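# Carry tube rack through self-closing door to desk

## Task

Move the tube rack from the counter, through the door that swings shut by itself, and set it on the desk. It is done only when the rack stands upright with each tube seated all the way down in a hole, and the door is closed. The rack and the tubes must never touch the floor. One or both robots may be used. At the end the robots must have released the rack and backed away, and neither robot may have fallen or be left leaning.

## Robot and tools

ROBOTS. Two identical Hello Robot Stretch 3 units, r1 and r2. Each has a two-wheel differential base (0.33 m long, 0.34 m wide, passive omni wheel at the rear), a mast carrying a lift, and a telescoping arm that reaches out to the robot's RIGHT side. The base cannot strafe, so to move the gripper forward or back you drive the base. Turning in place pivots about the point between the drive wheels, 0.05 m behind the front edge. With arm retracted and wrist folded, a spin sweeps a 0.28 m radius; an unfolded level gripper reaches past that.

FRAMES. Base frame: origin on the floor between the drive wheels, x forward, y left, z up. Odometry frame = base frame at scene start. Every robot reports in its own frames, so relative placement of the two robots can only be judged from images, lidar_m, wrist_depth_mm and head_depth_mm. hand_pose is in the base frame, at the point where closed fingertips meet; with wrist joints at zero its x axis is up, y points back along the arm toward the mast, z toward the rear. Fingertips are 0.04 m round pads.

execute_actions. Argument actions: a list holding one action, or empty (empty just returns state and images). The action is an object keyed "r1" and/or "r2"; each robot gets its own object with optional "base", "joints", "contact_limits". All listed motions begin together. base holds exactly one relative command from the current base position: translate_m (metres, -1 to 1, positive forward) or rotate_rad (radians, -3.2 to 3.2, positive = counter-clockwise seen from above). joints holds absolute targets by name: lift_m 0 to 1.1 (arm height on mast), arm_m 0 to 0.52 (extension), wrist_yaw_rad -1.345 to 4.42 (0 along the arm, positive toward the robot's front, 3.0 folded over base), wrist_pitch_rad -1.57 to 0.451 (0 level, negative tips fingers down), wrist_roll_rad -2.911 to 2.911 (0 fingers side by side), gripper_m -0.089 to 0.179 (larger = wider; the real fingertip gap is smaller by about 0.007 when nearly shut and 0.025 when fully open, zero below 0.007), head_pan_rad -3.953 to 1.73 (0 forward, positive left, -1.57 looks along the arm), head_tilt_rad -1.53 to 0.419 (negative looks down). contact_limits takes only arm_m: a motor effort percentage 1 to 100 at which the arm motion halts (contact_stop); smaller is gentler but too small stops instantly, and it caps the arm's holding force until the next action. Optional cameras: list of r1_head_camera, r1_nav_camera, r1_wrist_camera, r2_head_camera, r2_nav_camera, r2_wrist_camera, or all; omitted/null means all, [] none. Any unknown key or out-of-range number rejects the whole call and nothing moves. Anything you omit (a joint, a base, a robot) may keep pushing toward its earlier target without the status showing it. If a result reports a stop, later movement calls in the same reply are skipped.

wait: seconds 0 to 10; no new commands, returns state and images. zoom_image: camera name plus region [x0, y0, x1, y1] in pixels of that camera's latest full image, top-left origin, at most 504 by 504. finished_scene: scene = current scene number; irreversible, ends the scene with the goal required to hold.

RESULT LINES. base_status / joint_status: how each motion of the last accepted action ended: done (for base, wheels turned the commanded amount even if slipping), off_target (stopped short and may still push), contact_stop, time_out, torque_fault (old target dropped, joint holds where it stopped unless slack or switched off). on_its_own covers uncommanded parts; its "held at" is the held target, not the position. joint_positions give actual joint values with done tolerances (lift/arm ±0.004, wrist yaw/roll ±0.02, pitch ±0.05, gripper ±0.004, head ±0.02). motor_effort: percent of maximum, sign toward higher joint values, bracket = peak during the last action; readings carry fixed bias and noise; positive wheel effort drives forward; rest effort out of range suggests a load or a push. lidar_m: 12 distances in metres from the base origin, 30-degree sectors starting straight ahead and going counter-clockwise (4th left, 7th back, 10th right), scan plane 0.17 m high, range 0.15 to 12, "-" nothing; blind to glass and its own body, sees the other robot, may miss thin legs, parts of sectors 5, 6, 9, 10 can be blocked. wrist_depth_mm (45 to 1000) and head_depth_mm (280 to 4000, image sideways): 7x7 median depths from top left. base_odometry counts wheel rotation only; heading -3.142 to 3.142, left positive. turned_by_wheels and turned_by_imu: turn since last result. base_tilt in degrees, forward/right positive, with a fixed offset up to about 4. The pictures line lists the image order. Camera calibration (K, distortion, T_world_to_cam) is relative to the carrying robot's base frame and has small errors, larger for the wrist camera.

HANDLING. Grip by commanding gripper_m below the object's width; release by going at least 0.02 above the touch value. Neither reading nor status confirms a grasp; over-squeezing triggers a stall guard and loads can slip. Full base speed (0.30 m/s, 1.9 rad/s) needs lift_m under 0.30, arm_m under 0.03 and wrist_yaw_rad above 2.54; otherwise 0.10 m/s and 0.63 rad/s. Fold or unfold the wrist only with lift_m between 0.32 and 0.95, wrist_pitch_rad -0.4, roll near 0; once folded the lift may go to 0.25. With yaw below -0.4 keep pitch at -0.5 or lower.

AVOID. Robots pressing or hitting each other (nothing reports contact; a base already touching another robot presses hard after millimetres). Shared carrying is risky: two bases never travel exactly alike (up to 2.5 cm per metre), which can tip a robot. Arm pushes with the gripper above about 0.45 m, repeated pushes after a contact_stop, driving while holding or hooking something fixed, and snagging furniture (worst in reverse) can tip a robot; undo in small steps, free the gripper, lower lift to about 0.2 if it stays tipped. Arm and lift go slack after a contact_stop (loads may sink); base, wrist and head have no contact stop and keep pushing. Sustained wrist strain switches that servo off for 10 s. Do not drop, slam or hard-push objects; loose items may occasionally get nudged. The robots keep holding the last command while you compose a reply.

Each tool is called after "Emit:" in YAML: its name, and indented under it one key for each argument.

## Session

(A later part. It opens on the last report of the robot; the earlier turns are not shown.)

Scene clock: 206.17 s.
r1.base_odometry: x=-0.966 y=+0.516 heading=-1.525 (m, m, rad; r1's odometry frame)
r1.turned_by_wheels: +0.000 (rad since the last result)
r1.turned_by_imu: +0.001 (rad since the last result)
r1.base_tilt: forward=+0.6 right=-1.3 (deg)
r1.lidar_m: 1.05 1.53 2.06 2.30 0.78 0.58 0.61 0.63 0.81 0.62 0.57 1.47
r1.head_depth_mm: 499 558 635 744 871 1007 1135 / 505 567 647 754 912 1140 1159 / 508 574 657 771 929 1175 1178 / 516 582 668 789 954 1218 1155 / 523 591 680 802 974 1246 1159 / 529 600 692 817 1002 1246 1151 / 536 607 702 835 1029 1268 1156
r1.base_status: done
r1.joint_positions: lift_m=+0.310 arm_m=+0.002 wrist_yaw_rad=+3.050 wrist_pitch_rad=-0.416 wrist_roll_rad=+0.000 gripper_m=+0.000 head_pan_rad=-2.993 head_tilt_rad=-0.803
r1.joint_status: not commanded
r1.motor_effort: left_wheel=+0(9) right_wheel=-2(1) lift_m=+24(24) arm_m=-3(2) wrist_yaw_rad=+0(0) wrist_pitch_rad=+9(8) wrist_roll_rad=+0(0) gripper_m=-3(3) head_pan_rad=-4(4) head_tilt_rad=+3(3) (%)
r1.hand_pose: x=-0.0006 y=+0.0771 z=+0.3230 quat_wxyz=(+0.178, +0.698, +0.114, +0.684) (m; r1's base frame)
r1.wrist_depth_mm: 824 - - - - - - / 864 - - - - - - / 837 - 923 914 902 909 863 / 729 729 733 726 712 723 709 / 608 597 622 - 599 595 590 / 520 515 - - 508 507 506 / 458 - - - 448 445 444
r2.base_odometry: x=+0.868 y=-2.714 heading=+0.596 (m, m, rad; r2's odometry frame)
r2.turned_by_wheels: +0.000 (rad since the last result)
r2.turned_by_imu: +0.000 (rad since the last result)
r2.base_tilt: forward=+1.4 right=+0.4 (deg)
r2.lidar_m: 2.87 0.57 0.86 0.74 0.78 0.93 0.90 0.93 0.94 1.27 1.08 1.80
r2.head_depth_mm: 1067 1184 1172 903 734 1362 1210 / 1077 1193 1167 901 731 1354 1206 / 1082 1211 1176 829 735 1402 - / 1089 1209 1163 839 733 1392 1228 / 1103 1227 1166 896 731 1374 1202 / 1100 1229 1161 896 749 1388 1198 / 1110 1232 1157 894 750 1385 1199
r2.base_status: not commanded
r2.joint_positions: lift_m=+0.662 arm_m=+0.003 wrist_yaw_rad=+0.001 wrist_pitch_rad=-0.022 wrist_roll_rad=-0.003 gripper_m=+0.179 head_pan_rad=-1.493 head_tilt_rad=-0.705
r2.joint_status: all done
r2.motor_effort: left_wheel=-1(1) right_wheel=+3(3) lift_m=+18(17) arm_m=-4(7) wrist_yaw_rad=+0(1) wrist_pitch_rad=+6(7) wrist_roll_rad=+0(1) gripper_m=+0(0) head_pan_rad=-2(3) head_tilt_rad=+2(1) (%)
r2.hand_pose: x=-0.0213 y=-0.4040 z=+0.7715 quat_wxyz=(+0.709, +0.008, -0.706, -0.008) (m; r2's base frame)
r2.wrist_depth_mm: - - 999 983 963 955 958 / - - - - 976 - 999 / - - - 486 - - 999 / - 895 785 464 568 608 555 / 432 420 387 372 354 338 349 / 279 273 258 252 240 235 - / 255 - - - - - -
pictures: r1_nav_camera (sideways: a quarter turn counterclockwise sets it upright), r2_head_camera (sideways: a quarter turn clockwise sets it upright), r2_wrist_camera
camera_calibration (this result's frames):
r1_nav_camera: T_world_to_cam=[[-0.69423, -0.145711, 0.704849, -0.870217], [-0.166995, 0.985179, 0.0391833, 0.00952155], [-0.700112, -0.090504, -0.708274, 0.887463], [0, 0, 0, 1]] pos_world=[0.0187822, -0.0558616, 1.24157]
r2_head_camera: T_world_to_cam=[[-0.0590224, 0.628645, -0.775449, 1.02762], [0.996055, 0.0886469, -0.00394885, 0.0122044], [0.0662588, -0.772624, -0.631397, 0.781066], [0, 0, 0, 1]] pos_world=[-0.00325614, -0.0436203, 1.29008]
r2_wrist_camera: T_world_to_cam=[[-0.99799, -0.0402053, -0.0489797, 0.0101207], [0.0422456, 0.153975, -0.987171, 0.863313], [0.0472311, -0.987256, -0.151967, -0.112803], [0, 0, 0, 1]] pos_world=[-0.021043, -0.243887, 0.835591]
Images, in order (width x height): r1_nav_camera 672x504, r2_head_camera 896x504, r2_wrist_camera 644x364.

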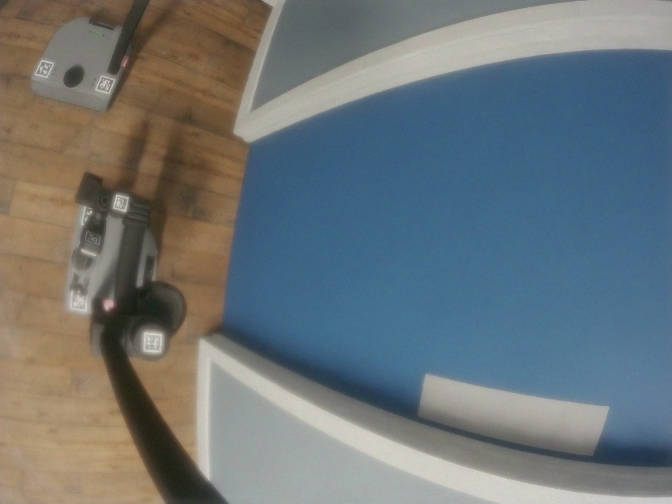

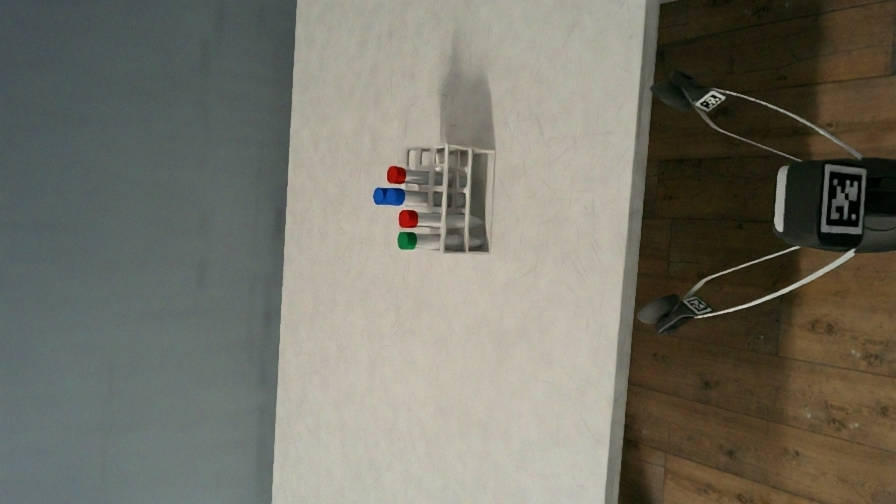

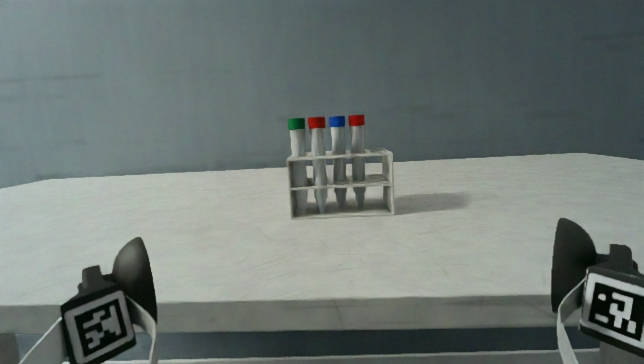

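Emit:
execute_actions:
  actions:
    - {"r2":{"base":{"translate_m":-0.15},"joints":{"wrist_yaw_rad":1.6,"gripper_m":0.03}}}
  cameras: []

Emit:
finished_scene:
  scene: 1

Scene clock: 212.07 s.
r1.base_odometry: x=-0.966 y=+0.516 heading=-1.525 (m, m, rad; r1's odometry frame)
r1.turned_by_wheels: +0.000 (rad since the last result)
r1.turned_by_imu: +0.000 (rad since the last result)
r1.base_tilt: forward=+0.5 right=-1.3 (deg)
r1.lidar_m: 1.05 1.53 2.06 2.30 0.78 0.58 0.61 0.63 0.81 0.77 0.71 1.47
r1.head_depth_mm: 497 558 636 747 869 1006 1132 / 503 566 647 757 912 1147 1162 / 509 574 660 769 932 1184 1174 / 516 582 669 787 955 1210 1159 / 522 591 680 801 980 1244 1161 / 529 599 690 819 1000 1240 1154 / 537 608 704 832 1028 1272 1152
r1.base_status: not commanded
r1.joint_positions: lift_m=+0.310 arm_m=+0.002 wrist_yaw_rad=+3.050 wrist_pitch_rad=-0.416 wrist_roll_rad=+0.000 gripper_m=+0.000 head_pan_rad=-2.993 head_tilt_rad=-0.803
r1.joint_status: not commanded
r1.motor_effort: left_wheel=+0(0) right_wheel=-2(2) lift_m=+24(25) arm_m=-3(2) wrist_yaw_rad=+0(1) wrist_pitch_rad=+8(8) wrist_roll_rad=+0(0) gripper_m=-2(2) head_pan_rad=-4(4) head_tilt_rad=+2(3) (%)
r1.hand_pose: x=-0.0006 y=+0.0771 z=+0.3230 quat_wxyz=(+0.178, +0.698, +0.114, +0.684) (m; r1's base frame)
r1.wrist_depth_mm: 820 - - - - - - / 848 - - - - - - / 833 - 924 896 899 898 902 / 704 731 723 722 706 718 705 / 612 613 621 - 603 599 587 / 519 511 - - 506 503 503 / 465 - - - 450 448 442
r2.base_odometry: x=+0.744 y=-2.798 heading=+0.596 (m, m, rad; r2's odometry frame)
r2.turned_by_wheels: +0.000 (rad since the last result)
r2.turned_by_imu: -0.001 (rad since the last result)
r2.base_tilt: forward=+1.5 right=+0.4 (deg)
r2.lidar_m: 0.72 0.71 0.86 0.74 0.78 0.78 0.75 0.78 0.87 1.27 1.20 1.18
r2.head_depth_mm: 1069 1190 1175 903 734 1325 1189 / 1071 1196 1169 902 732 1368 1215 / 1077 1204 1173 902 733 1396 1227 / 1092 1211 1168 872 732 1398 1212 / 1103 1224 1162 832 730 1395 1203 / 1109 1230 1166 869 750 1389 1203 / 1109 1245 1154 899 750 1390 1198
r2.base_status: done
r2.joint_positions: lift_m=+0.662 arm_m=+0.003 wrist_yaw_rad=+1.598 wrist_pitch_rad=-0.022 wrist_roll_rad=-0.003 gripper_m=+0.030 head_pan_rad=-1.493 head_tilt_rad=-0.705
r2.joint_status: all done
r2.motor_effort: left_wheel=-2(5) right_wheel=+2(4) lift_m=+17(17) arm_m=-3(4) wrist_yaw_rad=+2(2) wrist_pitch_rad=+7(7) wrist_roll_rad=+0(0) gripper_m=+0(97) head_pan_rad=-2(2) head_tilt_rad=+1(2) (%)
r2.hand_pose: x=+0.2342 y=-0.1414 z=+0.7715 quat_wxyz=(+0.500, +0.511, -0.486, +0.502) (m; r2's base frame)
r2.wrist_depth_mm: - - - - - - - / - - - - - - - / - - - - - - - / - - - - - - 563 / - 888 - - - - - / - 785 - - - - - / - 660 - - - - -
pictures: none
No camera images: the call's "cameras" was empty. Leave "cameras" out to get every camera's image.

The scene is finished: the task was done.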